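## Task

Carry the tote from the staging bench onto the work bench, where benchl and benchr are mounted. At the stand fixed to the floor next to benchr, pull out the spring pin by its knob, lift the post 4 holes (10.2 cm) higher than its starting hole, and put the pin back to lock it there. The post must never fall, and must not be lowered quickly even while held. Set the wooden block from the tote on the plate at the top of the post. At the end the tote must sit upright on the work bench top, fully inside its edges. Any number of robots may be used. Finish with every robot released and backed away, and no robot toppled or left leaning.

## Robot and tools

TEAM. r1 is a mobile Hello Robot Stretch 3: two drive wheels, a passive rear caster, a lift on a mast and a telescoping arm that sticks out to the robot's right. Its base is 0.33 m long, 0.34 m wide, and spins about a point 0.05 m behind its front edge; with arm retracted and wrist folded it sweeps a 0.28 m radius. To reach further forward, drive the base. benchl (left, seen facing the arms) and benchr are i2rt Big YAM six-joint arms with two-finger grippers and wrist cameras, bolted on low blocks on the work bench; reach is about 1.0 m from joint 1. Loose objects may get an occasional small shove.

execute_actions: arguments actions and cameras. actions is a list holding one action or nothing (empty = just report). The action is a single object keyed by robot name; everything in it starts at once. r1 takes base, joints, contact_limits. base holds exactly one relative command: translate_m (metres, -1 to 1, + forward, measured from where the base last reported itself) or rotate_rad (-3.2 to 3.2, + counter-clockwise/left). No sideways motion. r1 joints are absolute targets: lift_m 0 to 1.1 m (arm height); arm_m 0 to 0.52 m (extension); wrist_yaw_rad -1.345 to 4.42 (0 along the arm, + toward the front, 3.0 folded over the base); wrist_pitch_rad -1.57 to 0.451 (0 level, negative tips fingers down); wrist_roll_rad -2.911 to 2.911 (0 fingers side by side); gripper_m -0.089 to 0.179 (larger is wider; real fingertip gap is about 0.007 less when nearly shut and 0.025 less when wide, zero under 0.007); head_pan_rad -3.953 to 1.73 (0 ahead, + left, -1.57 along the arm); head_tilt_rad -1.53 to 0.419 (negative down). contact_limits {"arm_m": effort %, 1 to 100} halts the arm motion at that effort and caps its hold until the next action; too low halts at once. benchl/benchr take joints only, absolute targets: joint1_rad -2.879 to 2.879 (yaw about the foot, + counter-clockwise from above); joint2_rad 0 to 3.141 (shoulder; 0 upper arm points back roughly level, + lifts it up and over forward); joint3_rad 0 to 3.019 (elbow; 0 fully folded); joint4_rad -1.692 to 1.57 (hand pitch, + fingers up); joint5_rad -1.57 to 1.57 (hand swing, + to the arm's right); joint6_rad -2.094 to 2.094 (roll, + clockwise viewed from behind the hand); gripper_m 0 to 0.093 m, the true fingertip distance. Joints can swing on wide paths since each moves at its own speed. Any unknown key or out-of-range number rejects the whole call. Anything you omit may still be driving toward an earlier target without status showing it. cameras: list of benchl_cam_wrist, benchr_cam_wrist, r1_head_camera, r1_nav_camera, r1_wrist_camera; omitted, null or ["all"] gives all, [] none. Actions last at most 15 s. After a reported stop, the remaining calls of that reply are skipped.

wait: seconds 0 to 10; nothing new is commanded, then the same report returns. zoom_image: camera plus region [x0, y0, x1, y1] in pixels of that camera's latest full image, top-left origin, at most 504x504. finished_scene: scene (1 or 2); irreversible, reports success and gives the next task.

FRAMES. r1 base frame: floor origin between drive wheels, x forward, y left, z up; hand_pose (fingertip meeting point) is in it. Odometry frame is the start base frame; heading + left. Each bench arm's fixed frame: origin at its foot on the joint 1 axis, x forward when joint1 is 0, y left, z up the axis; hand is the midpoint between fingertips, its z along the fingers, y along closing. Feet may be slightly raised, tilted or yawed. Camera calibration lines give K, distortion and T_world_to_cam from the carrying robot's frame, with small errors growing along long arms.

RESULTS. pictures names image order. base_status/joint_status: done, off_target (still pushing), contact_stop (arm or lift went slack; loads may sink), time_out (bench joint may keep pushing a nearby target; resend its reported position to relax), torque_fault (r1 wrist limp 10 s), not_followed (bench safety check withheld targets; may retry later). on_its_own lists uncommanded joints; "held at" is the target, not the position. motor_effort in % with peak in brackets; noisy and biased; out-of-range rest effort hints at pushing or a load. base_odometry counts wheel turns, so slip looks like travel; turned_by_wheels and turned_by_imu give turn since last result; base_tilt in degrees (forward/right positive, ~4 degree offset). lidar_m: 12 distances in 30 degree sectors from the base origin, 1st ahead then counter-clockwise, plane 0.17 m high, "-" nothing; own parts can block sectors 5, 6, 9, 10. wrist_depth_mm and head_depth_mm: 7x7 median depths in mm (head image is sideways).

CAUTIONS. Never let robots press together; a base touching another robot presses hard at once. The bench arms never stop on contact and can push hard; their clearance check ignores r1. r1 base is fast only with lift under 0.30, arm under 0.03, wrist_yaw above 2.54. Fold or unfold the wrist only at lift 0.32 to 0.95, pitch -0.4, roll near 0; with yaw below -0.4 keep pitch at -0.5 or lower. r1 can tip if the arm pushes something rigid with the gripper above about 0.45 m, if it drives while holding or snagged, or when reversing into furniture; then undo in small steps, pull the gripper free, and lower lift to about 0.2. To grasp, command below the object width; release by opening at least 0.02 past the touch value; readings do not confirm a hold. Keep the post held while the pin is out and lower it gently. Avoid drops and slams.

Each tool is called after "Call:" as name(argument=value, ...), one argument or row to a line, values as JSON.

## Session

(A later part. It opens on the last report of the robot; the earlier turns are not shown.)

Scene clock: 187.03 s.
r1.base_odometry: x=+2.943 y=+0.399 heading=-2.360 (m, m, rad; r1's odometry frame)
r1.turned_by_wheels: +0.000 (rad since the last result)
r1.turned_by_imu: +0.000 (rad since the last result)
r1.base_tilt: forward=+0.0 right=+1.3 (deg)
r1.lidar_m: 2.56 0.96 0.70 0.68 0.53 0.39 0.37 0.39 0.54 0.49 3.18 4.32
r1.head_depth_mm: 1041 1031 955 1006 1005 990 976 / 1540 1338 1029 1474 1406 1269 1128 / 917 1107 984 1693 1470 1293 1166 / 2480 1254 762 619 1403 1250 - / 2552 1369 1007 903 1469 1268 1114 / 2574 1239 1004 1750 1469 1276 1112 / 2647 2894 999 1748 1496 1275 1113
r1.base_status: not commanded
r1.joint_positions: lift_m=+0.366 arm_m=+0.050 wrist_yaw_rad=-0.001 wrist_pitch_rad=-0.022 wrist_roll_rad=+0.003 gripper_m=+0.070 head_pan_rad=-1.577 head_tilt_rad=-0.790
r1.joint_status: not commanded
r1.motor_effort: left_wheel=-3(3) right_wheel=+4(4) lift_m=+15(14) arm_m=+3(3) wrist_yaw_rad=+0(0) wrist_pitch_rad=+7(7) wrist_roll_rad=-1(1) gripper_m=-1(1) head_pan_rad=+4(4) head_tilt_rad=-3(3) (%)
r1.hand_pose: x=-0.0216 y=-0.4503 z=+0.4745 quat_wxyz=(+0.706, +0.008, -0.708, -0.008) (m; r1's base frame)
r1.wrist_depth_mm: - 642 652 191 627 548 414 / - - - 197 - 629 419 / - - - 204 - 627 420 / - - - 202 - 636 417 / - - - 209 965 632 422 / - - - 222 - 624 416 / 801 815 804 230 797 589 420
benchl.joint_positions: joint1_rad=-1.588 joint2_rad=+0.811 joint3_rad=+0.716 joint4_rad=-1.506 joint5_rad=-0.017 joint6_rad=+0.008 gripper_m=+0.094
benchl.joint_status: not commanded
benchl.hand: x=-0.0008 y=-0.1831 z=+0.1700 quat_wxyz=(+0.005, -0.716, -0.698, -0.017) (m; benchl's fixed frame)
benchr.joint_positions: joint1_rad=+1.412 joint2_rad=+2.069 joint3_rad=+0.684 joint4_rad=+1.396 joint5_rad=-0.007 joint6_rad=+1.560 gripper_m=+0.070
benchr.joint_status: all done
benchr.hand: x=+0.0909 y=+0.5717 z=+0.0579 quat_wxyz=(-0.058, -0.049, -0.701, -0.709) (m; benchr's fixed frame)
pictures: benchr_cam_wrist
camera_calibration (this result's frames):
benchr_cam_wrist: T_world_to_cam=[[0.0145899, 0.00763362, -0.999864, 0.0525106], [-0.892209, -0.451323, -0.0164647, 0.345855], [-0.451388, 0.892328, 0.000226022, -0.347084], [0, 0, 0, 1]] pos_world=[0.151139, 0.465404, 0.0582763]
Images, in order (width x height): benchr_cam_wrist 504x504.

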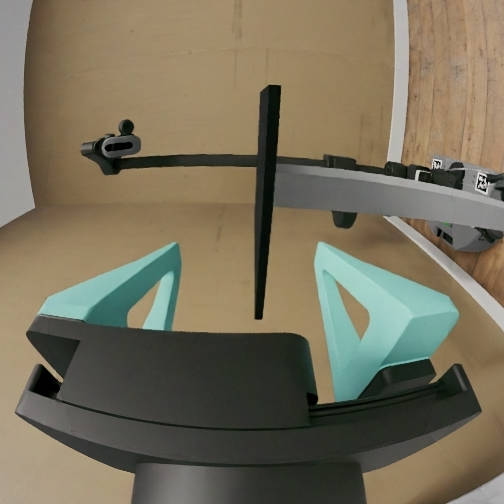

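Call:
execute_actions(
  actions=[
    {"benchr":{"joints":{"joint2_rad":2.225,"joint3_rad":0.945,"joint4_rad":1.29}}},
  ],
  cameras=["benchr_cam_wrist","r1_head_camera"],
)

Scene clock: 189.50 s.
r1.base_odometry: x=+2.943 y=+0.399 heading=-2.360 (m, m, rad; r1's odometry frame)
r1.turned_by_wheels: +0.000 (rad since the last result)
r1.turned_by_imu: +0.000 (rad since the last result)
r1.base_tilt: forward=+0.0 right=+1.3 (deg)
r1.lidar_m: 2.55 0.95 0.70 0.68 0.53 0.39 0.37 0.39 0.53 0.48 3.18 4.33
r1.head_depth_mm: 1041 1029 961 1005 1002 988 980 / 1529 1345 1030 1455 1417 1263 1129 / 893 1104 982 1688 1478 1287 1167 / 2496 1262 709 618 1411 1255 - / 2583 1368 1010 898 1468 1284 1119 / 2600 1242 1003 1758 1468 1282 1113 / 2638 2950 996 1740 1489 1274 1116
r1.base_status: not commanded
r1.joint_positions: lift_m=+0.366 arm_m=+0.050 wrist_yaw_rad=-0.001 wrist_pitch_rad=-0.022 wrist_roll_rad=+0.003 gripper_m=+0.070 head_pan_rad=-1.577 head_tilt_rad=-0.790
r1.joint_status: not commanded
r1.motor_effort: left_wheel=-3(3) right_wheel=+4(4) lift_m=+15(15) arm_m=+3(3) wrist_yaw_rad=+0(0) wrist_pitch_rad=+7(7) wrist_roll_rad=-1(0) gripper_m=+0(1) head_pan_rad=+5(5) head_tilt_rad=-3(4) (%)
r1.hand_pose: x=-0.0216 y=-0.4503 z=+0.4745 quat_wxyz=(+0.706, +0.008, -0.708, -0.008) (m; r1's base frame)
r1.wrist_depth_mm: - 660 632 190 627 546 423 / - - - 197 - 629 424 / - - - 202 - 625 423 / - - - 205 - 629 418 / - - - 208 970 631 420 / 994 - 979 221 - 623 418 / 781 784 802 230 800 580 414
benchl.joint_positions: joint1_rad=-1.588 joint2_rad=+0.811 joint3_rad=+0.716 joint4_rad=-1.506 joint5_rad=-0.017 joint6_rad=+0.008 gripper_m=+0.094
benchl.joint_status: not commanded
benchl.hand: x=-0.0008 y=-0.1831 z=+0.1700 quat_wxyz=(+0.005, -0.716, -0.698, -0.017) (m; benchl's fixed frame)
benchr.joint_positions: joint1_rad=+1.412 joint2_rad=+2.211 joint3_rad=+0.922 joint4_rad=+1.296 joint5_rad=-0.007 joint6_rad=+1.562 gripper_m=+0.070
benchr.joint_status: all done
benchr.hand: x=+0.1029 y=+0.6465 z=+0.0282 quat_wxyz=(-0.057, -0.050, -0.703, -0.707) (m; benchr's fixed frame)
pictures: benchr_cam_wrist, r1_head_camera (sideways: a quarter turn clockwise sets it upright)
camera_calibration (this result's frames):
benchr_cam_wrist: T_world_to_cam=[[0.0123565, 0.00334498, -0.999918, 0.025094], [-0.892235, -0.451398, -0.0125358, 0.389775], [-0.451403, 0.892317, -0.00259318, -0.408318], [0, 0, 0, 1]] pos_world=[0.163144, 0.540209, 0.0289193]
r1_head_camera: T_world_to_cam=[[-0.0178668, 0.708993, -0.704989, 0.934948], [0.998574, -0.0228303, -0.0482672, 0.0611705], [-0.0503162, -0.704846, -0.707574, 0.873642], [0, 0, 0, 1]] pos_world=[-0.000420357, -0.0456914, 1.28025]
Images, in order (width x height): benchr_cam_wrist 504x504, r1_head_camera 896x504.

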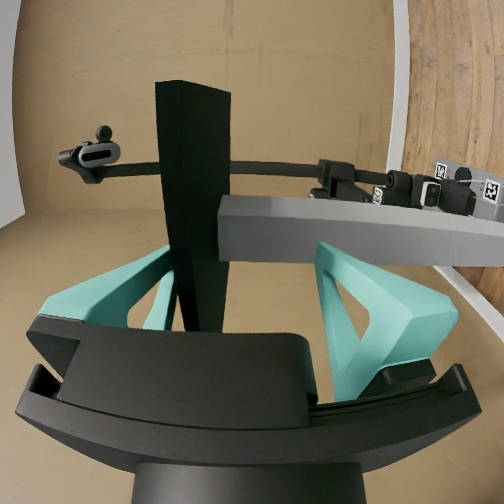

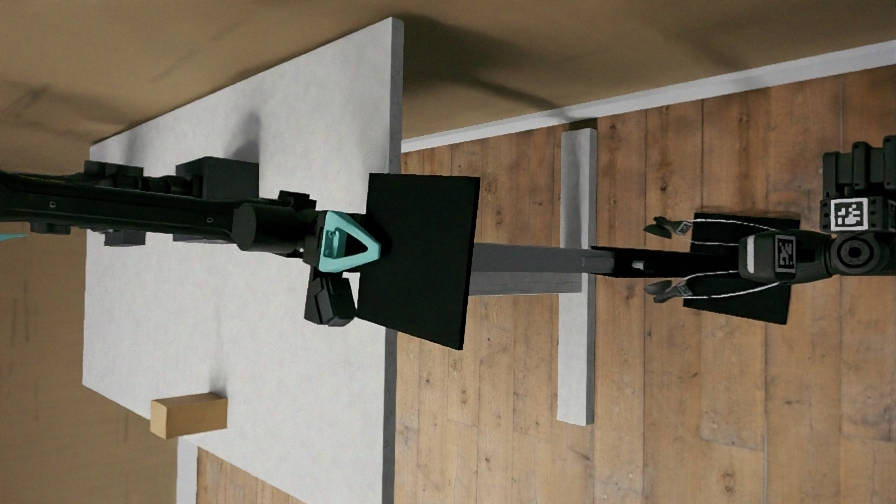

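Call:
execute_actions(
  actions=[
    {"benchr":{"joints":{"joint2_rad":2.155,"joint3_rad":0.96,"joint4_rad":1.2}}},
  ],
  cameras=["benchr_cam_wrist"],
)

Scene clock: 191.53 s.
r1.base_odometry: x=+2.943 y=+0.399 heading=-2.360 (m, m, rad; r1's odometry frame)
r1.turned_by_wheels: +0.000 (rad since the last result)
r1.turned_by_imu: +0.000 (rad since the last result)
r1.base_tilt: forward=-0.1 right=+1.3 (deg)
r1.lidar_m: 2.55 0.96 0.70 0.68 0.53 0.39 0.37 0.39 0.53 0.49 3.20 4.31
r1.head_depth_mm: 1043 1024 958 1007 1000 985 980 / 1536 1340 1033 1469 1423 1266 1128 / 902 1110 988 1678 1476 1292 1172 / 2520 1253 701 616 1413 1246 - / 2572 1375 1009 900 1476 1271 1120 / 2594 1237 1006 1756 1470 1284 1112 / 2651 2960 998 1745 1495 1268 1108
r1.base_status: not commanded
r1.joint_positions: lift_m=+0.366 arm_m=+0.050 wrist_yaw_rad=-0.001 wrist_pitch_rad=-0.022 wrist_roll_rad=+0.003 gripper_m=+0.070 head_pan_rad=-1.577 head_tilt_rad=-0.790
r1.joint_status: not commanded
r1.motor_effort: left_wheel=-3(3) right_wheel=+4(4) lift_m=+14(14) arm_m=+3(3) wrist_yaw_rad=+0(0) wrist_pitch_rad=+7(7) wrist_roll_rad=-1(1) gripper_m=+0(1) head_pan_rad=+5(4) head_tilt_rad=-3(3) (%)
r1.hand_pose: x=-0.0216 y=-0.4503 z=+0.4745 quat_wxyz=(+0.706, +0.008, -0.708, -0.008) (m; r1's base frame)
r1.wrist_depth_mm: - 664 645 192 617 557 422 / - - - 198 - 637 421 / - - - 203 - 623 420 / - - - 203 - 628 417 / - - - 210 968 615 419 / 973 - 964 221 - 632 414 / 792 795 807 231 811 576 416
benchl.joint_positions: joint1_rad=-1.588 joint2_rad=+0.811 joint3_rad=+0.716 joint4_rad=-1.506 joint5_rad=-0.017 joint6_rad=+0.008 gripper_m=+0.094
benchl.joint_status: not commanded
benchl.hand: x=-0.0008 y=-0.1831 z=+0.1700 quat_wxyz=(+0.005, -0.716, -0.698, -0.017) (m; benchl's fixed frame)
benchr.joint_positions: joint1_rad=+1.412 joint2_rad=+2.163 joint3_rad=+0.928 joint4_rad=+1.207 joint5_rad=-0.007 joint6_rad=+1.562 gripper_m=+0.070
benchr.joint_status: all done
benchr.hand: x=+0.1040 y=+0.6530 z=+0.0387 quat_wxyz=(-0.056, -0.051, -0.715, -0.695) (m; benchr's fixed frame)
pictures: benchr_cam_wrist
camera_calibration (this result's frames):
benchr_cam_wrist: T_world_to_cam=[[0.00673692, -0.0316772, -0.999475, 0.0589444], [-0.892247, -0.451472, 0.00829474, 0.393009], [-0.451498, 0.891723, -0.0313054, -0.412105], [0, 0, 0, 1]] pos_world=[0.164199, 0.546783, 0.0427524]
Images, in order (width x height): benchr_cam_wrist 504x504.

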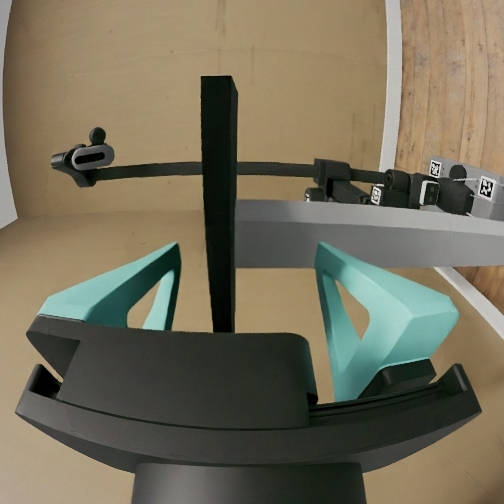

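Pitch up a bit, close both.

Call:
execute_actions(
  actions=[
    {"benchr":{"joints":{"joint4_rad":1.26,"gripper_m":0}},"r1":{"joints":{"gripper_m":-0.01}}},
  ],
  cameras=["benchr_cam_wrist","r1_wrist_camera","r1_head_camera"],
)

Scene clock: 193.20 s.
r1.base_odometry: x=+2.943 y=+0.399 heading=-2.360 (m, m, rad; r1's odometry frame)
r1.turned_by_wheels: +0.000 (rad since the last result)
r1.turned_by_imu: +0.000 (rad since the last result)
r1.base_tilt: forward=-0.1 right=+1.3 (deg)
r1.lidar_m: 2.55 0.95 0.70 0.68 0.53 0.39 0.37 0.39 0.54 0.48 3.18 4.34
r1.head_depth_mm: 1044 1030 963 1011 1004 990 977 / 1538 1339 1029 1458 1419 1268 1134 / 900 1113 985 1692 1471 1289 1169 / 2510 1255 688 619 1407 1244 - / 2554 1375 1010 901 1468 1283 1114 / 2592 1244 1006 1760 1460 1283 1113 / 2638 2951 994 1743 1490 1279 1109
r1.base_status: not commanded
r1.joint_positions: lift_m=+0.366 arm_m=+0.050 wrist_yaw_rad=+0.020 wrist_pitch_rad=-0.021 wrist_roll_rad=+0.003 gripper_m=-0.010 head_pan_rad=-1.577 head_tilt_rad=-0.790
r1.joint_status: all done
r1.on_its_own: wrist_yaw_rad is at rest, and its effort (-16) is outside its rest range (-12 to +12)
r1.motor_effort: left_wheel=-1(3) right_wheel=-3(4) lift_m=+15(15) arm_m=+3(3) wrist_yaw_rad=-16(17) wrist_pitch_rad=+7(7) wrist_roll_rad=-1(0) gripper_m=-12(85) head_pan_rad=+5(5) head_tilt_rad=-3(3) (%)
r1.hand_pose: x=-0.0164 y=-0.4503 z=+0.4749 quat_wxyz=(+0.706, +0.015, -0.708, -0.001) (m; r1's base frame)
r1.wrist_depth_mm: - 659 640 192 629 578 439 / - - - 198 - 660 441 / - - - 203 - 664 435 / - - - 203 - 660 434 / - - - 209 - 668 433 / 999 - 997 220 - 650 429 / 784 794 794 233 806 653 432
benchl.joint_positions: joint1_rad=-1.588 joint2_rad=+0.811 joint3_rad=+0.716 joint4_rad=-1.506 joint5_rad=-0.017 joint6_rad=+0.008 gripper_m=+0.094
benchl.joint_status: not commanded
benchl.hand: x=-0.0008 y=-0.1831 z=+0.1700 quat_wxyz=(+0.005, -0.716, -0.698, -0.017) (m; benchl's fixed frame)
benchr.joint_positions: joint1_rad=+1.412 joint2_rad=+2.162 joint3_rad=+0.928 joint4_rad=+1.246 joint5_rad=-0.007 joint6_rad=+1.583 gripper_m=+0.006
benchr.joint_status: gripper_m off_target (ended at +0.006, target +0.000); the others done
benchr.hand: x=+0.1040 y=+0.6532 z=+0.0490 quat_wxyz=(-0.050, -0.057, -0.701, -0.709) (m; benchr's fixed frame)
pictures: benchr_cam_wrist, r1_head_camera (sideways: a quarter turn clockwise sets it upright), r1_wrist_camera
camera_calibration (this result's frames):
benchr_cam_wrist: T_world_to_cam=[[-0.00765801, 0.0110357, -0.99991, 0.0428603], [-0.892257, -0.451525, 0.00185017, 0.393387], [-0.451464, 0.89219, 0.0133045, -0.414431], [0, 0, 0, 1]] pos_world=[0.16423, 0.546902, 0.0476424]
r1_head_camera: T_world_to_cam=[[-0.017867, 0.708993, -0.704989, 0.934948], [0.998574, -0.02283, -0.0482672, 0.0611705], [-0.050316, -0.704846, -0.707574, 0.873642], [0, 0, 0, 1]] pos_world=[-0.000420346, -0.0456914, 1.28025]
r1_wrist_camera: T_world_to_cam=[[-0.999201, -0.00427434, 0.0397304, -0.0401266], [-0.0397145, 0.216191, -0.975543, 0.590363], [-0.00441955, -0.976342, -0.216188, -0.171123], [0, 0, 0, 1]] pos_world=[-0.0174049, -0.294877, 0.540524]
Images, in order (width x height): benchr_cam_wrist 504x504, r1_head_camera 896x504, r1_wrist_camera 644x364.

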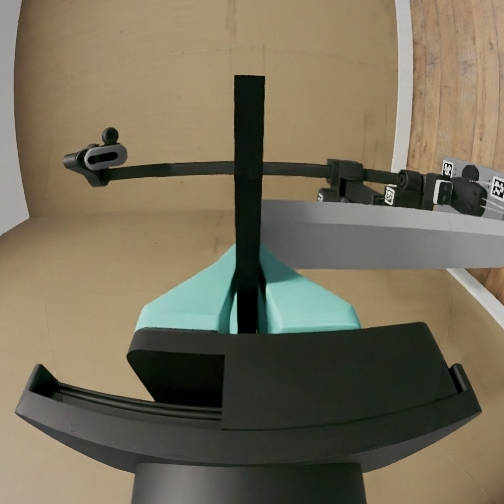

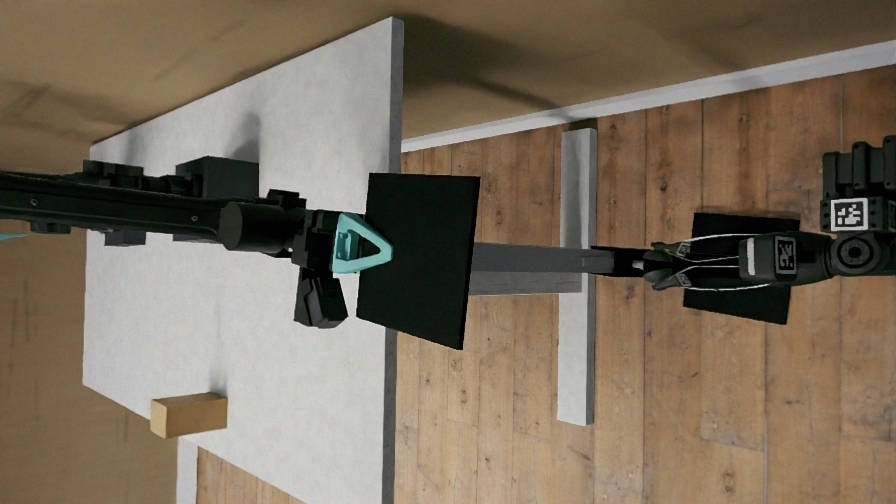

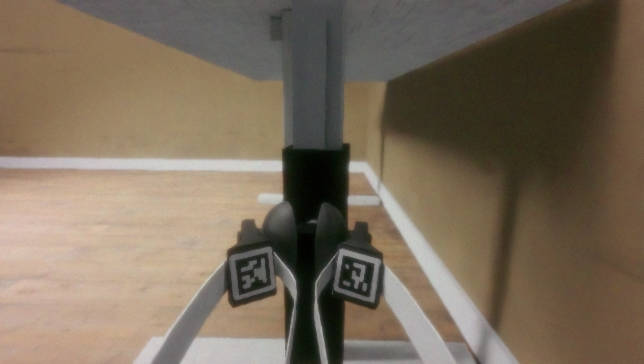

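Call:
execute_actions(
  actions=[
    {"benchr":{"joints":{"joint2_rad":2.13}},"r1":{"joints":{"gripper_m":-0.03,"wrist_yaw_rad":0.045}}},
  ],
  cameras=[],
)

Call:
execute_actions(
  actions=[
    {"r1":{"joints":{"arm_m":0.025}}},
  ],
  cameras=["r1_head_camera","r1_wrist_camera"],
)

Call:
execute_actions(
  actions=[
    {"benchr":{"joints":{"joint2_rad":2.02,"joint3_rad":0.95,"joint4_rad":1.14}}},
  ],
  cameras=["r1_head_camera","benchr_cam_wrist"],
)

Scene clock: 194.87 s.
r1.base_odometry: x=+2.943 y=+0.399 heading=-2.360 (m, m, rad; r1's odometry frame)
r1.turned_by_wheels: +0.000 (rad since the last result)
r1.turned_by_imu: +0.000 (rad since the last result)
r1.base_tilt: forward=+0.0 right=+1.3 (deg)
r1.lidar_m: 2.55 0.96 0.70 0.68 0.53 0.39 0.37 0.39 0.53 0.49 3.18 4.30
r1.head_depth_mm: 1041 1029 964 1004 998 988 981 / 1529 1344 1025 1454 1419 1274 1126 / 904 1112 985 1679 1475 1289 1168 / 2501 1254 688 619 1409 1249 - / 2554 1373 1016 900 1462 1285 1119 / 2605 1240 1007 1756 1457 1280 1113 / 2620 2905 996 1757 1497 1275 1110
r1.base_status: not commanded
r1.joint_positions: lift_m=+0.366 arm_m=+0.050 wrist_yaw_rad=+0.036 wrist_pitch_rad=-0.020 wrist_roll_rad=+0.003 gripper_m=-0.029 head_pan_rad=-1.577 head_tilt_rad=-0.790
r1.joint_status: all done
r1.motor_effort: left_wheel=-3(3) right_wheel=+5(5) lift_m=+15(15) arm_m=+3(3) wrist_yaw_rad=+6(16) wrist_pitch_rad=+6(6) wrist_roll_rad=-1(1) gripper_m=-16(84) head_pan_rad=+5(4) head_tilt_rad=-3(3) (%)
r1.hand_pose: x=-0.0122 y=-0.4502 z=+0.4751 quat_wxyz=(+0.706, +0.020, -0.708, +0.006) (m; r1's base frame)
r1.wrist_depth_mm: - 649 640 192 621 598 448 / - - - 200 - 685 445 / - - - 207 - 658 441 / - - - 203 - 682 445 / - - - 186 - 678 441 / - - - 220 958 664 436 / 783 787 756 232 801 674 440
benchl.joint_positions: joint1_rad=-1.588 joint2_rad=+0.811 joint3_rad=+0.716 joint4_rad=-1.506 joint5_rad=-0.017 joint6_rad=+0.008 gripper_m=+0.094
benchl.joint_status: not commanded
benchl.hand: x=-0.0008 y=-0.1831 z=+0.1700 quat_wxyz=(+0.005, -0.716, -0.698, -0.017) (m; benchl's fixed frame)
benchr.joint_positions: joint1_rad=+1.412 joint2_rad=+2.162 joint3_rad=+0.928 joint4_rad=+1.246 joint5_rad=-0.007 joint6_rad=+1.583 gripper_m=+0.006
benchr.joint_status: all done
benchr.hand: x=+0.1040 y=+0.6532 z=+0.0490 quat_wxyz=(-0.050, -0.057, -0.701, -0.709) (m; benchr's fixed frame)
pictures: none
No camera images: the call's "cameras" was empty. Leave "cameras" out to get every camera's image.

Scene clock: 196.33 s.
r1.base_odometry: x=+2.943 y=+0.399 heading=-2.360 (m, m, rad; r1's odometry frame)
r1.turned_by_wheels: +0.000 (rad since the last result)
r1.turned_by_imu: +0.000 (rad since the last result)
r1.base_tilt: forward=+0.0 right=+1.3 (deg)
r1.lidar_m: 2.55 0.96 0.70 0.68 0.53 0.39 0.37 0.39 0.54 0.49 3.17 4.30
r1.head_depth_mm: 1037 1028 964 1007 999 985 979 / 1539 1339 1026 1462 1411 1273 1131 / 904 1108 987 1680 1481 1292 1141 / 2502 1255 687 618 1411 1249 - / 2557 1368 1008 901 1466 1275 1114 / 2605 1236 1000 1745 1463 1272 1113 / 2658 2905 996 1757 1484 1278 1110
r1.base_status: not commanded
r1.joint_positions: lift_m=+0.366 arm_m=+0.025 wrist_yaw_rad=+0.042 wrist_pitch_rad=-0.018 wrist_roll_rad=+0.003 gripper_m=-0.029 head_pan_rad=-1.577 head_tilt_rad=-0.790
r1.joint_status: all done
r1.motor_effort: left_wheel=-3(7) right_wheel=+3(10) lift_m=+14(15) arm_m=-3(6) wrist_yaw_rad=+2(16) wrist_pitch_rad=+6(6) wrist_roll_rad=-1(0) gripper_m=-10(17) head_pan_rad=+5(5) head_tilt_rad=-3(3) (%)
r1.hand_pose: x=-0.0107 y=-0.4258 z=+0.4755 quat_wxyz=(+0.706, +0.022, -0.707, +0.008) (m; r1's base frame)
r1.wrist_depth_mm: - 642 636 214 611 607 452 / - - - 222 - 694 449 / - - - 231 - 678 449 / - - - 231 - 688 444 / - - - - - 683 442 / - - - - - 684 444 / 791 786 738 301 759 682 440
benchl.joint_positions: joint1_rad=-1.588 joint2_rad=+0.811 joint3_rad=+0.716 joint4_rad=-1.506 joint5_rad=-0.017 joint6_rad=+0.008 gripper_m=+0.094
benchl.joint_status: not commanded
benchl.hand: x=-0.0008 y=-0.1831 z=+0.1700 quat_wxyz=(+0.005, -0.716, -0.698, -0.017) (m; benchl's fixed frame)
benchr.joint_positions: joint1_rad=+1.412 joint2_rad=+2.162 joint3_rad=+0.928 joint4_rad=+1.246 joint5_rad=-0.007 joint6_rad=+1.583 gripper_m=+0.006
benchr.joint_status: not commanded
benchr.hand: x=+0.1040 y=+0.6532 z=+0.0490 quat_wxyz=(-0.050, -0.057, -0.701, -0.709) (m; benchr's fixed frame)
pictures: r1_head_camera (sideways: a quarter turn clockwise sets it upright), r1_wrist_camera
camera_calibration (this result's frames):
r1_head_camera: T_world_to_cam=[[-0.0179102, 0.709228, -0.704751, 0.934638], [0.998575, -0.022751, -0.0482727, 0.0611777], [-0.0502702, -0.704611, -0.70781, 0.87395], [0, 0, 0, 1]] pos_world=[-0.000417425, -0.0456846, 1.28023]
r1_wrist_camera: T_world_to_cam=[[-0.998856, -0.0263287, 0.0399244, -0.0438628], [-0.0446242, 0.212865, -0.976062, 0.584688], [0.0171999, -0.976727, -0.213797, -0.148163], [0, 0, 0, 1]] pos_world=[-0.015173, -0.270329, 0.540766]
Images, in order (width x height): r1_head_camera 896x504, r1_wrist_camera 644x364.

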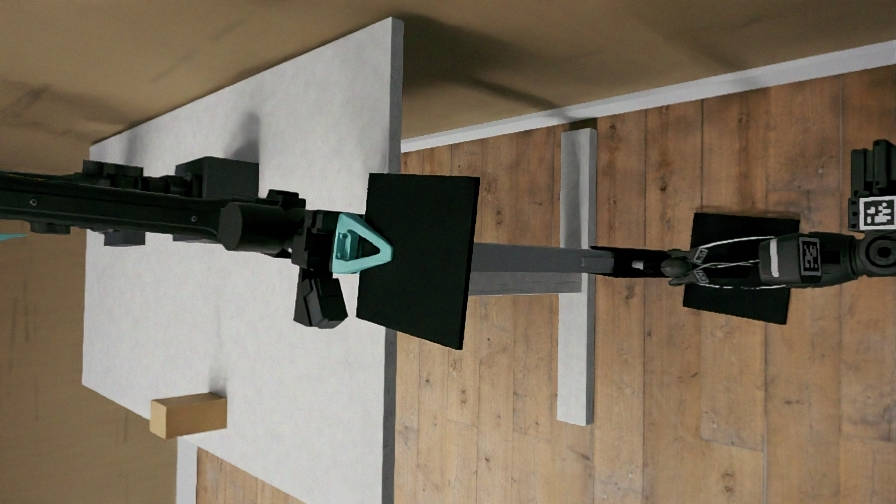

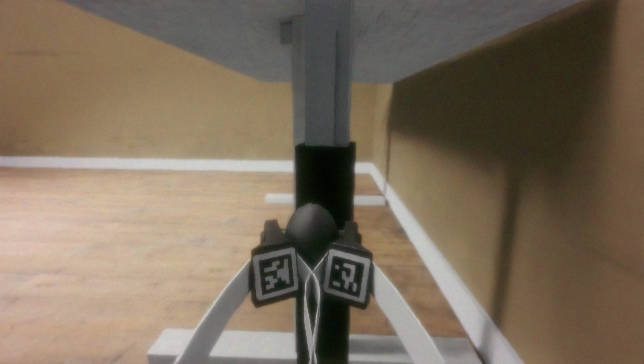

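Scene clock: 197.03 s.
r1.base_odometry: x=+2.943 y=+0.399 heading=-2.360 (m, m, rad; r1's odometry frame)
r1.turned_by_wheels: +0.000 (rad since the last result)
r1.turned_by_imu: +0.000 (rad since the last result)
r1.base_tilt: forward=+0.0 right=+1.3 (deg)
r1.lidar_m: 2.56 0.96 0.70 0.68 0.53 0.39 0.37 0.39 0.54 0.49 3.17 4.32
r1.head_depth_mm: 1043 1024 960 1004 995 991 978 / 1533 1335 1027 1462 1412 1271 1131 / 912 1113 986 1672 1473 1290 1146 / 2546 1256 684 615 1398 1245 - / 2580 1375 1006 1212 1463 1275 1117 / 2588 1237 1006 1758 1458 1283 1109 / 2658 2914 998 1742 1499 1268 1109
r1.base_status: not commanded
r1.joint_positions: lift_m=+0.366 arm_m=+0.025 wrist_yaw_rad=+0.042 wrist_pitch_rad=-0.018 wrist_roll_rad=+0.003 gripper_m=-0.029 head_pan_rad=-1.577 head_tilt_rad=-0.790
r1.joint_status: not commanded
r1.motor_effort: left_wheel=-3(3) right_wheel=+3(3) lift_m=+15(14) arm_m=-3(3) wrist_yaw_rad=+2(2) wrist_pitch_rad=+6(6) wrist_roll_rad=-1(0) gripper_m=-11(11) head_pan_rad=+5(5) head_tilt_rad=-3(3) (%)
r1.hand_pose: x=-0.0107 y=-0.4258 z=+0.4755 quat_wxyz=(+0.706, +0.022, -0.707, +0.008) (m; r1's base frame)
r1.wrist_depth_mm: - 634 636 215 620 600 450 / - - - 222 - 706 450 / - - - 231 - 688 447 / - - - 229 - 672 457 / - - - - - 680 448 / - - - - - 667 444 / 773 802 744 304 758 656 442
benchl.joint_positions: joint1_rad=-1.588 joint2_rad=+0.811 joint3_rad=+0.716 joint4_rad=-1.506 joint5_rad=-0.017 joint6_rad=+0.008 gripper_m=+0.094
benchl.joint_status: not commanded
benchl.hand: x=-0.0008 y=-0.1831 z=+0.1700 quat_wxyz=(+0.005, -0.716, -0.698, -0.017) (m; benchl's fixed frame)
benchr.joint_positions: joint1_rad=+1.412 joint2_rad=+2.110 joint3_rad=+0.924 joint4_rad=+1.130 joint5_rad=-0.008 joint6_rad=+1.587 gripper_m=+0.006
benchr.joint_status: all done
benchr.hand: x=+0.1043 y=+0.6555 z=+0.0530 quat_wxyz=(-0.046, -0.061, -0.724, -0.686) (m; benchr's fixed frame)
pictures: benchr_cam_wrist, r1_head_camera (sideways: a quarter turn clockwise sets it upright)
camera_calibration (this result's frames):
benchr_cam_wrist: T_world_to_cam=[[-0.0223164, -0.0538381, -0.9983, 0.0908269], [-0.891788, -0.450287, 0.0442192, 0.391569], [-0.451903, 0.891259, -0.0379634, -0.413008], [0, 0, 0, 1]] pos_world=[0.164584, 0.549306, 0.0576785]
r1_head_camera: T_world_to_cam=[[-0.01791, 0.709229, -0.704751, 0.934638], [0.998575, -0.0227512, -0.0482727, 0.0611777], [-0.0502704, -0.704611, -0.70781, 0.87395], [0, 0, 0, 1]] pos_world=[-0.000417436, -0.0456846, 1.28023]
Images, in order (width x height): benchr_cam_wrist 504x504, r1_head_camera 896x504.

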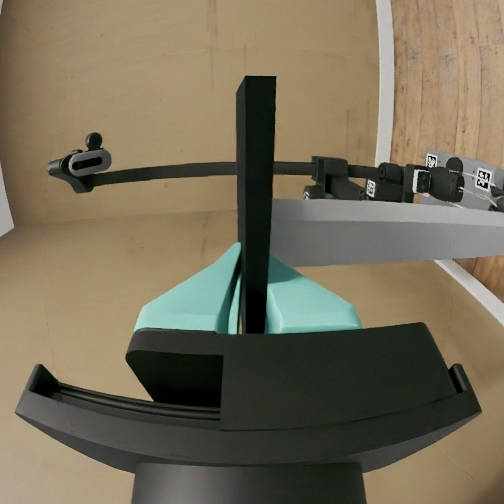

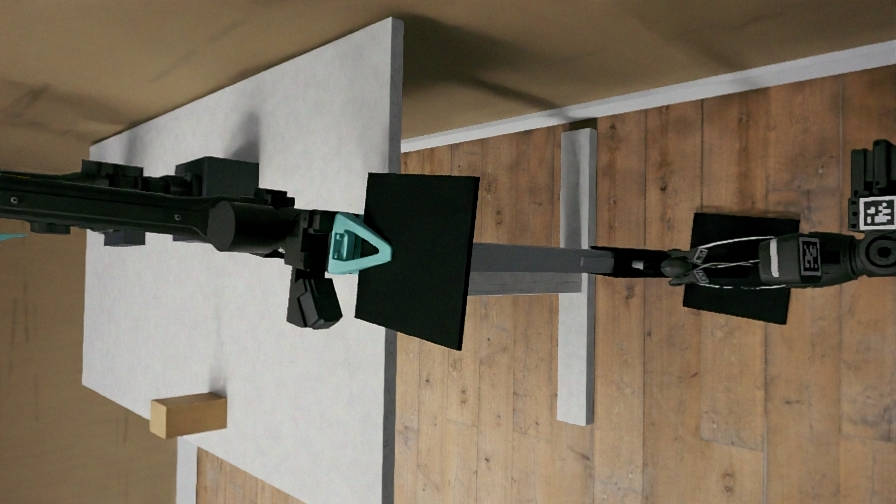

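Call:
execute_actions(
  actions=[
    {"benchr":{"joints":{"joint2_rad":2.14,"joint4_rad":1.24}},"r1":{"joints":{"gripper_m":0.055}}},
  ],
  cameras=[],
)

Call:
execute_actions(
  actions=[
    {"r1":{"joints":{"arm_m":0.07}}},
  ],
  cameras=["r1_wrist_camera"],
)

Call:
execute_actions(
  actions=[
    {"r1":{"joints":{"gripper_m":-0.04}}},
  ],
  cameras=["r1_wrist_camera"],
)

Call:
execute_actions(
  actions=[
    {"r1":{"joints":{"arm_m":0.05}}},
  ],
  cameras=["r1_head_camera","r1_wrist_camera"],
)

Scene clock: 199.30 s.
r1.base_odometry: x=+2.943 y=+0.399 heading=-2.360 (m, m, rad; r1's odometry frame)
r1.turned_by_wheels: +0.000 (rad since the last result)
r1.turned_by_imu: +0.000 (rad since the last result)
r1.base_tilt: forward=-0.1 right=+1.3 (deg)
r1.lidar_m: 2.55 0.95 0.70 0.68 0.53 0.39 0.37 0.39 0.54 0.49 3.19 4.32
r1.head_depth_mm: 1038 1030 959 1004 997 989 980 / 1525 1330 1027 1461 1406 1261 1124 / 905 1114 986 1687 1473 1300 1143 / 2506 1258 687 618 1409 1237 - / 2582 1376 1010 899 1469 1278 1118 / 2607 1243 1001 1766 1462 1285 1114 / 2646 2914 999 1739 1488 1278 1110
r1.base_status: not commanded
r1.joint_positions: lift_m=+0.366 arm_m=+0.025 wrist_yaw_rad=+0.042 wrist_pitch_rad=-0.018 wrist_roll_rad=+0.003 gripper_m=+0.055 head_pan_rad=-1.577 head_tilt_rad=-0.790
r1.joint_status: all done
r1.motor_effort: left_wheel=-3(3) right_wheel=+3(3) lift_m=+14(15) arm_m=-3(4) wrist_yaw_rad=+2(2) wrist_pitch_rad=+6(6) wrist_roll_rad=+0(0) gripper_m=+0(79) head_pan_rad=+5(5) head_tilt_rad=-3(3) (%)
r1.hand_pose: x=-0.0107 y=-0.4258 z=+0.4755 quat_wxyz=(+0.706, +0.022, -0.707, +0.008) (m; r1's base frame)
r1.wrist_depth_mm: - 639 632 215 611 598 451 / - - - 222 - 689 450 / - - - 230 - 697 449 / - - - 231 - 699 443 / - - - 236 - 687 445 / - - 968 249 973 671 438 / 783 800 753 263 766 635 437
benchl.joint_positions: joint1_rad=-1.588 joint2_rad=+0.811 joint3_rad=+0.716 joint4_rad=-1.506 joint5_rad=-0.017 joint6_rad=+0.008 gripper_m=+0.094
benchl.joint_status: not commanded
benchl.hand: x=-0.0008 y=-0.1831 z=+0.1700 quat_wxyz=(+0.005, -0.716, -0.698, -0.017) (m; benchl's fixed frame)
benchr.joint_positions: joint1_rad=+1.412 joint2_rad=+2.144 joint3_rad=+0.924 joint4_rad=+1.205 joint5_rad=-0.008 joint6_rad=+1.587 gripper_m=+0.006
benchr.joint_status: all done
benchr.hand: x=+0.1040 y=+0.6535 z=+0.0494 quat_wxyz=(-0.047, -0.060, -0.710, -0.700) (m; benchr's fixed frame)
pictures: none
No camera images: the call's "cameras" was empty. Leave "cameras" out to get every camera's image.

Scene clock: 200.73 s.
r1.base_odometry: x=+2.943 y=+0.399 heading=-2.360 (m, m, rad; r1's odometry frame)
r1.turned_by_wheels: +0.000 (rad since the last result)
r1.turned_by_imu: +0.000 (rad since the last result)
r1.base_tilt: forward=-0.1 right=+1.3 (deg)
r1.lidar_m: 2.55 0.95 0.70 0.68 0.53 0.39 0.37 0.39 0.54 0.49 3.19 4.31
r1.head_depth_mm: 1036 1033 960 1005 1001 990 979 / 1538 1336 1028 1463 1419 1264 1123 / 909 1110 983 1693 1484 1294 1171 / 2502 1253 685 616 1412 1265 1098 / 2580 1369 1008 899 1466 1278 1116 / 2627 1237 998 1745 1460 1280 1117 / 2674 2912 994 1750 1493 1272 1113
r1.base_status: not commanded
r1.joint_positions: lift_m=+0.366 arm_m=+0.070 wrist_yaw_rad=+0.042 wrist_pitch_rad=-0.018 wrist_roll_rad=+0.003 gripper_m=+0.055 head_pan_rad=-1.577 head_tilt_rad=-0.790
r1.joint_status: all done
r1.motor_effort: left_wheel=-3(3) right_wheel=+3(3) lift_m=+14(14) arm_m=+3(4) wrist_yaw_rad=+2(2) wrist_pitch_rad=+6(6) wrist_roll_rad=-1(1) gripper_m=+2(1) head_pan_rad=+4(4) head_tilt_rad=-3(3) (%)
r1.hand_pose: x=-0.0106 y=-0.4702 z=+0.4755 quat_wxyz=(+0.706, +0.022, -0.707, +0.008) (m; r1's base frame)
r1.wrist_depth_mm: - 641 632 173 614 596 450 / - - - 177 - 689 452 / - - - 184 - 679 445 / - - - 182 - 670 442 / - - - 186 - 674 448 / - - 924 196 950 678 442 / 808 809 812 205 808 631 440
benchl.joint_positions: joint1_rad=-1.588 joint2_rad=+0.811 joint3_rad=+0.716 joint4_rad=-1.506 joint5_rad=-0.017 joint6_rad=+0.008 gripper_m=+0.094
benchl.joint_status: not commanded
benchl.hand: x=-0.0008 y=-0.1831 z=+0.1700 quat_wxyz=(+0.005, -0.716, -0.698, -0.017) (m; benchl's fixed frame)
benchr.joint_positions: joint1_rad=+1.412 joint2_rad=+2.144 joint3_rad=+0.924 joint4_rad=+1.205 joint5_rad=-0.008 joint6_rad=+1.587 gripper_m=+0.006
benchr.joint_status: not commanded
benchr.hand: x=+0.1040 y=+0.6535 z=+0.0494 quat_wxyz=(-0.047, -0.060, -0.710, -0.700) (m; benchr's fixed frame)
pictures: r1_wrist_camera
camera_calibration (this result's frames):
r1_wrist_camera: T_world_to_cam=[[-0.998844, -0.0267811, 0.0399245, -0.0451271], [-0.0447207, 0.212845, -0.976062, 0.594119], [0.0176423, -0.976719, -0.213796, -0.191458], [0, 0, 0, 1]] pos_world=[-0.0151277, -0.314664, 0.540766]
Images, in order (width x height): r1_wrist_camera 644x364.

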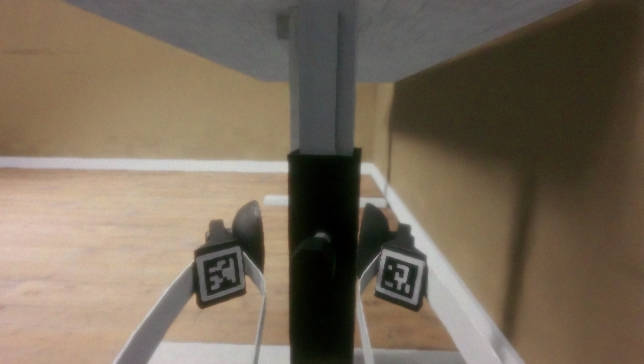

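Scene clock: 202.17 s.
r1.base_odometry: x=+2.943 y=+0.399 heading=-2.360 (m, m, rad; r1's odometry frame)
r1.turned_by_wheels: +0.000 (rad since the last result)
r1.turned_by_imu: +0.000 (rad since the last result)
r1.base_tilt: forward=-0.1 right=+1.3 (deg)
r1.lidar_m: 2.55 0.96 0.70 0.68 0.53 0.39 0.37 0.39 0.53 0.48 3.19 4.31
r1.head_depth_mm: 1039 1031 960 1008 1003 985 977 / 1529 1334 1032 1453 1418 1266 1127 / 905 1112 984 1690 1472 1295 1171 / 2512 1253 688 619 1407 1254 1096 / 2567 1372 1006 900 1467 1279 1110 / 2600 1242 1003 1756 1459 1277 1112 / 2657 2905 995 1758 1494 1266 1114
r1.base_status: not commanded
r1.joint_positions: lift_m=+0.366 arm_m=+0.070 wrist_yaw_rad=+0.031 wrist_pitch_rad=-0.018 wrist_roll_rad=+0.005 gripper_m=-0.039 head_pan_rad=-1.577 head_tilt_rad=-0.790
r1.joint_status: all done
r1.motor_effort: left_wheel=-5(5) right_wheel=+6(6) lift_m=+15(14) arm_m=+4(4) wrist_yaw_rad=+10(11) wrist_pitch_rad=+6(6) wrist_roll_rad=-2(1) gripper_m=-24(98) head_pan_rad=+4(4) head_tilt_rad=-3(3) (%)
r1.hand_pose: x=-0.0134 y=-0.4701 z=+0.4756 quat_wxyz=(+0.706, +0.018, -0.708, +0.004) (m; r1's base frame)
r1.wrist_depth_mm: - 639 630 172 619 593 438 / - - - 178 - 675 443 / - - - 186 - 680 438 / - - - 182 - 657 436 / - - - 185 - 668 440 / - - - 196 - 662 435 / 789 801 797 208 806 649 433
benchl.joint_positions: joint1_rad=-1.588 joint2_rad=+0.811 joint3_rad=+0.716 joint4_rad=-1.506 joint5_rad=-0.017 joint6_rad=+0.008 gripper_m=+0.094
benchl.joint_status: not commanded
benchl.hand: x=-0.0008 y=-0.1831 z=+0.1700 quat_wxyz=(+0.005, -0.716, -0.698, -0.017) (m; benchl's fixed frame)
benchr.joint_positions: joint1_rad=+1.412 joint2_rad=+2.144 joint3_rad=+0.924 joint4_rad=+1.205 joint5_rad=-0.008 joint6_rad=+1.587 gripper_m=+0.006
benchr.joint_status: not commanded
benchr.hand: x=+0.1040 y=+0.6535 z=+0.0494 quat_wxyz=(-0.047, -0.060, -0.710, -0.700) (m; benchr's fixed frame)
pictures: r1_wrist_camera
camera_calibration (this result's frames):
r1_wrist_camera: T_world_to_cam=[[-0.999156, -0.0156422, 0.0379775, -0.0418056], [-0.0404402, 0.213015, -0.976212, 0.59429], [0.0071803, -0.976924, -0.213467, -0.191751], [0, 0, 0, 1]] pos_world=[-0.0163603, -0.314573, 0.540808]
Images, in order (width x height): r1_wrist_camera 644x364.

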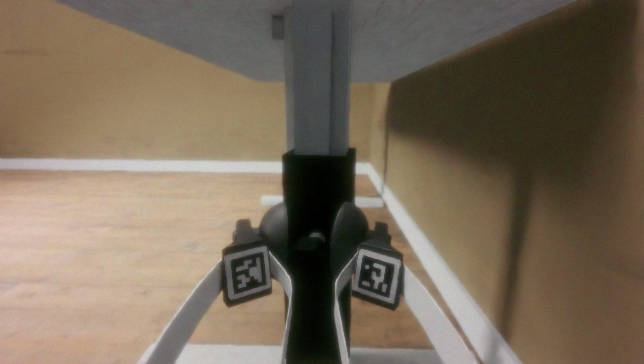

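Scene clock: 203.27 s.
r1.base_odometry: x=+2.943 y=+0.399 heading=-2.360 (m, m, rad; r1's odometry frame)
r1.turned_by_wheels: +0.000 (rad since the last result)
r1.turned_by_imu: +0.000 (rad since the last result)
r1.base_tilt: forward=-0.1 right=+1.3 (deg)
r1.lidar_m: 2.55 0.96 0.70 0.68 0.53 0.39 0.37 0.39 0.53 0.49 3.19 4.31
r1.head_depth_mm: 1039 1028 957 1004 998 990 977 / 1531 1336 1027 1465 1410 1263 1130 / 907 1113 983 1689 1477 1288 1167 / 2499 1254 686 619 1403 1251 - / 2585 1368 1007 900 1460 1274 1120 / 2556 1237 999 1756 1459 1279 1110 / 2637 2929 996 1752 1491 1269 1109
r1.base_status: not commanded
r1.joint_positions: lift_m=+0.366 arm_m=+0.051 wrist_yaw_rad=+0.041 wrist_pitch_rad=-0.009 wrist_roll_rad=+0.004 gripper_m=-0.036 head_pan_rad=-1.577 head_tilt_rad=-0.791
r1.joint_status: all done
r1.motor_effort: left_wheel=-3(5) right_wheel=+4(6) lift_m=+14(14) arm_m=-5(7) wrist_yaw_rad=+3(10) wrist_pitch_rad=+3(6) wrist_roll_rad=-1(2) gripper_m=-21(25) head_pan_rad=+4(5) head_tilt_rad=-3(3) (%)
r1.hand_pose: x=-0.0109 y=-0.4513 z=+0.4780 quat_wxyz=(+0.706, +0.018, -0.708, +0.011) (m; r1's base frame)
r1.wrist_depth_mm: - 615 603 192 590 574 448 / - - - 197 - 675 450 / - - - 206 - 687 446 / - - - 203 - 690 438 / - - - - - 675 440 / - - - 219 - 677 440 / 804 799 809 226 800 685 440
benchl.joint_positions: joint1_rad=-1.588 joint2_rad=+0.811 joint3_rad=+0.716 joint4_rad=-1.506 joint5_rad=-0.017 joint6_rad=+0.008 gripper_m=+0.094
benchl.joint_status: not commanded
benchl.hand: x=-0.0008 y=-0.1831 z=+0.1700 quat_wxyz=(+0.005, -0.716, -0.698, -0.017) (m; benchl's fixed frame)
benchr.joint_positions: joint1_rad=+1.412 joint2_rad=+2.144 joint3_rad=+0.924 joint4_rad=+1.205 joint5_rad=-0.008 joint6_rad=+1.587 gripper_m=+0.006
benchr.joint_status: not commanded
benchr.hand: x=+0.1040 y=+0.6535 z=+0.0494 quat_wxyz=(-0.047, -0.060, -0.710, -0.700) (m; benchr's fixed frame)
pictures: r1_head_camera (sideways: a quarter turn clockwise sets it upright), r1_wrist_camera
camera_calibration (this result's frames):
r1_head_camera: T_world_to_cam=[[-0.0179107, 0.709394, -0.704584, 0.93442], [0.998575, -0.0227375, -0.0482766, 0.0611828], [-0.0502676, -0.704445, -0.707976, 0.874165], [0, 0, 0, 1]] pos_world=[-0.000417296, -0.0456795, 1.28022]
r1_wrist_camera: T_world_to_cam=[[-0.998938, -0.0250716, 0.0386569, -0.0436705], [-0.0429607, 0.203585, -0.978114, 0.589312], [0.0166529, -0.978736, -0.204446, -0.17792], [0, 0, 0, 1]] pos_world=[-0.015344, -0.295207, 0.541728]
Images, in order (width x height): r1_head_camera 896x504, r1_wrist_camera 644x364.

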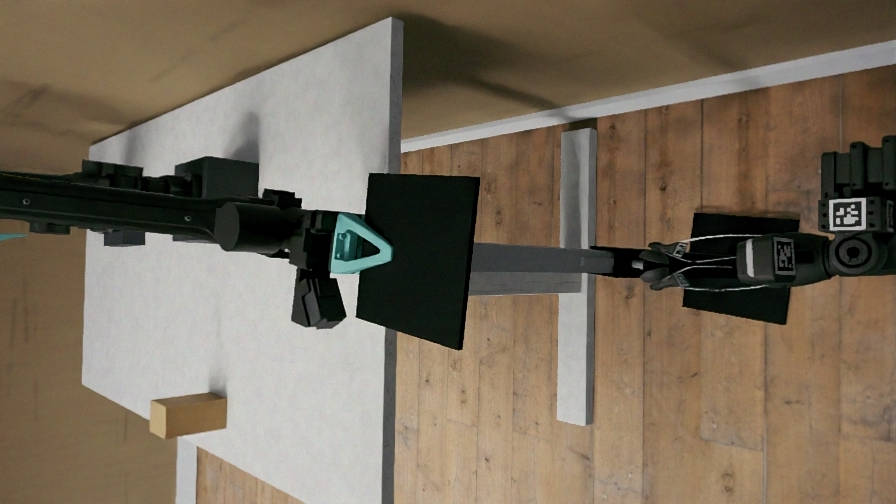

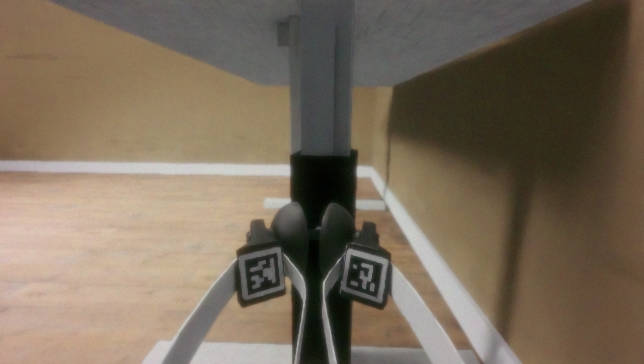

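Likely behind the knob now. Pull a bit more, then test lift.

Call:
execute_actions(
  actions=[
    {"r1":{"joints":{"arm_m":0.039}}},
  ],
  cameras=["r1_wrist_camera"],
)

Call:
execute_actions(
  actions=[
    {"benchr":{"joints":{"joint2_rad":2.04,"joint4_rad":1.17}}},
  ],
  cameras=["r1_head_camera","benchr_cam_wrist"],
)

Scene clock: 204.73 s.
r1.base_odometry: x=+2.943 y=+0.399 heading=-2.360 (m, m, rad; r1's odometry frame)
r1.turned_by_wheels: +0.000 (rad since the last result)
r1.turned_by_imu: +0.000 (rad since the last result)
r1.base_tilt: forward=+0.0 right=+1.3 (deg)
r1.lidar_m: 2.56 0.96 0.70 0.68 0.53 0.39 0.37 0.39 0.53 0.48 3.17 4.32
r1.head_depth_mm: 1038 1033 960 1008 997 996 979 / 1535 1336 1027 1467 1413 1263 1125 / 908 1116 981 1691 1479 1292 1165 / 2518 1249 686 618 1410 1252 - / 2539 1377 1013 903 1460 1279 1116 / 2615 1240 999 1759 1463 1271 1108 / 2619 2914 994 1755 1492 1273 1110
r1.base_status: not commanded
r1.joint_positions: lift_m=+0.366 arm_m=+0.040 wrist_yaw_rad=+0.040 wrist_pitch_rad=-0.008 wrist_roll_rad=+0.004 gripper_m=-0.036 head_pan_rad=-1.577 head_tilt_rad=-0.791
r1.joint_status: all done
r1.motor_effort: left_wheel=-3(3) right_wheel=+4(5) lift_m=+14(14) arm_m=-5(6) wrist_yaw_rad=+4(4) wrist_pitch_rad=+3(3) wrist_roll_rad=-1(1) gripper_m=-18(19) head_pan_rad=+5(5) head_tilt_rad=-3(3) (%)
r1.hand_pose: x=-0.0113 y=-0.4403 z=+0.4780 quat_wxyz=(+0.706, +0.017, -0.708, +0.011) (m; r1's base frame)
r1.wrist_depth_mm: - 617 600 202 592 581 451 / - - - 209 - 687 441 / - - - 228 - 676 446 / - - - 213 - 682 446 / - - - - - 682 446 / - - - 235 - 672 446 / 803 798 814 244 826 664 445
benchl.joint_positions: joint1_rad=-1.588 joint2_rad=+0.811 joint3_rad=+0.716 joint4_rad=-1.506 joint5_rad=-0.017 joint6_rad=+0.008 gripper_m=+0.094
benchl.joint_status: not commanded
benchl.hand: x=-0.0008 y=-0.1831 z=+0.1700 quat_wxyz=(+0.005, -0.716, -0.698, -0.017) (m; benchl's fixed frame)
benchr.joint_positions: joint1_rad=+1.412 joint2_rad=+2.144 joint3_rad=+0.924 joint4_rad=+1.205 joint5_rad=-0.008 joint6_rad=+1.587 gripper_m=+0.006
benchr.joint_status: not commanded
benchr.hand: x=+0.1040 y=+0.6535 z=+0.0494 quat_wxyz=(-0.047, -0.060, -0.710, -0.700) (m; benchr's fixed frame)
pictures: r1_wrist_camera
camera_calibration (this result's frames):
r1_wrist_camera: T_world_to_cam=[[-0.998973, -0.0236265, 0.0386536, -0.0431266], [-0.0426593, 0.203416, -0.978163, 0.587067], [0.0152478, -0.978807, -0.204215, -0.16729], [0, 0, 0, 1]] pos_world=[-0.0154877, -0.284182, 0.541751]
Images, in order (width x height): r1_wrist_camera 644x364.

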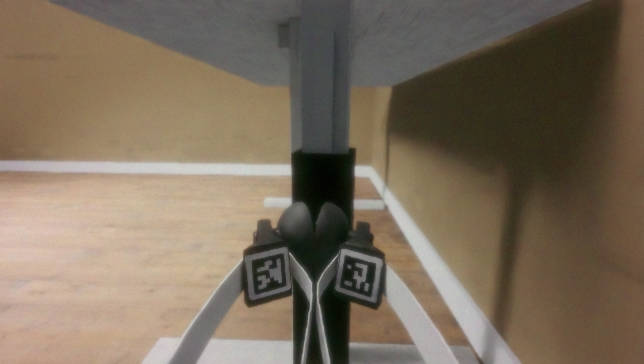

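Scene clock: 205.40 s.
r1.base_odometry: x=+2.943 y=+0.399 heading=-2.360 (m, m, rad; r1's odometry frame)
r1.turned_by_wheels: +0.000 (rad since the last result)
r1.turned_by_imu: +0.000 (rad since the last result)
r1.base_tilt: forward=-0.1 right=+1.3 (deg)
r1.lidar_m: 2.55 0.96 0.70 0.68 0.53 0.39 0.37 0.39 0.53 0.49 3.16 4.28
r1.head_depth_mm: 1041 1030 961 1005 1000 987 978 / 1532 1334 1026 1454 1413 1271 1124 / 912 1109 984 1681 1482 1291 1168 / 2482 1245 685 617 1402 1247 - / 2548 1377 1008 1212 1460 1287 1117 / 2606 1231 1001 1766 1467 1284 1114 / 2653 2940 996 1755 1492 1272 1109
r1.base_status: not commanded
r1.joint_positions: lift_m=+0.366 arm_m=+0.040 wrist_yaw_rad=+0.040 wrist_pitch_rad=-0.008 wrist_roll_rad=+0.004 gripper_m=-0.036 head_pan_rad=-1.577 head_tilt_rad=-0.791
r1.joint_status: not commanded
r1.motor_effort: left_wheel=-3(3) right_wheel=+4(4) lift_m=+14(15) arm_m=-5(5) wrist_yaw_rad=+4(3) wrist_pitch_rad=+3(3) wrist_roll_rad=-1(1) gripper_m=-17(17) head_pan_rad=+4(5) head_tilt_rad=-3(3) (%)
r1.hand_pose: x=-0.0113 y=-0.4403 z=+0.4780 quat_wxyz=(+0.706, +0.017, -0.708, +0.011) (m; r1's base frame)
r1.wrist_depth_mm: - 597 600 201 581 573 448 / - - - 210 - 694 450 / - - - 229 - 682 448 / - - - 214 - 672 441 / - - - - - 654 441 / - - - 231 - 667 440 / 815 815 816 243 803 670 440
benchl.joint_positions: joint1_rad=-1.588 joint2_rad=+0.811 joint3_rad=+0.716 joint4_rad=-1.506 joint5_rad=-0.017 joint6_rad=+0.008 gripper_m=+0.094
benchl.joint_status: not commanded
benchl.hand: x=-0.0008 y=-0.1831 z=+0.1700 quat_wxyz=(+0.005, -0.716, -0.698, -0.017) (m; benchl's fixed frame)
benchr.joint_positions: joint1_rad=+1.412 joint2_rad=+2.120 joint3_rad=+0.924 joint4_rad=+1.155 joint5_rad=-0.008 joint6_rad=+1.587 gripper_m=+0.006
benchr.joint_status: all done
benchr.hand: x=+0.1042 y=+0.6550 z=+0.0527 quat_wxyz=(-0.047, -0.060, -0.719, -0.691) (m; benchr's fixed frame)
pictures: benchr_cam_wrist, r1_head_camera (sideways: a quarter turn clockwise sets it upright)
camera_calibration (this result's frames):
benchr_cam_wrist: T_world_to_cam=[[-0.0199624, -0.0391677, -0.999033, 0.0807104], [-0.891882, -0.450873, 0.0354981, 0.392156], [-0.451827, 0.891728, -0.0259325, -0.413584], [0, 0, 0, 1]] pos_world=[0.164499, 0.548778, 0.0559863]
r1_head_camera: T_world_to_cam=[[-0.0179106, 0.709394, -0.704585, 0.934421], [0.998575, -0.0227376, -0.0482766, 0.0611828], [-0.0502677, -0.704445, -0.707976, 0.874165], [0, 0, 0, 1]] pos_world=[-0.000417301, -0.0456795, 1.28022]
Images, in order (width x height): benchr_cam_wrist 504x504, r1_head_camera 896x504.

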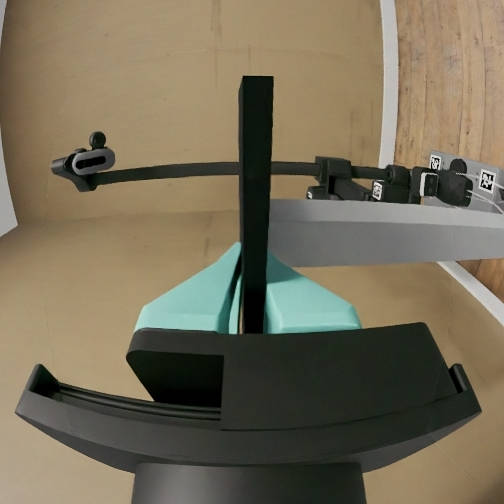

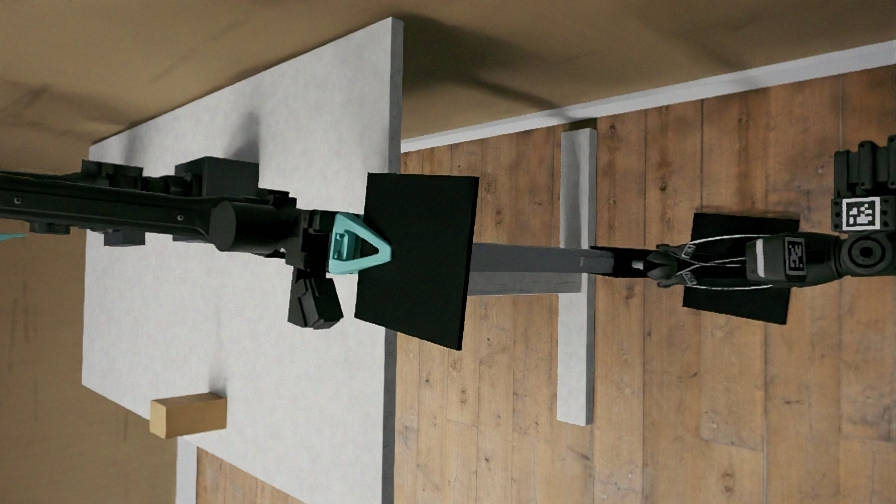

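Call:
zoom_image(
  camera="r1_head_camera",
  region=[570,215,730,305],
)

Region (570, 215, 730, 305) of r1_head_camera's 896x504 image, scaled by 3.150, with more detail than that image has; it fills the top 284 rows of this view, and the rest is white.

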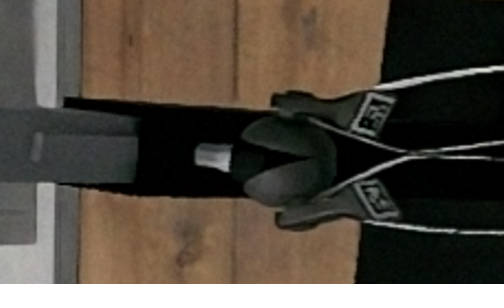

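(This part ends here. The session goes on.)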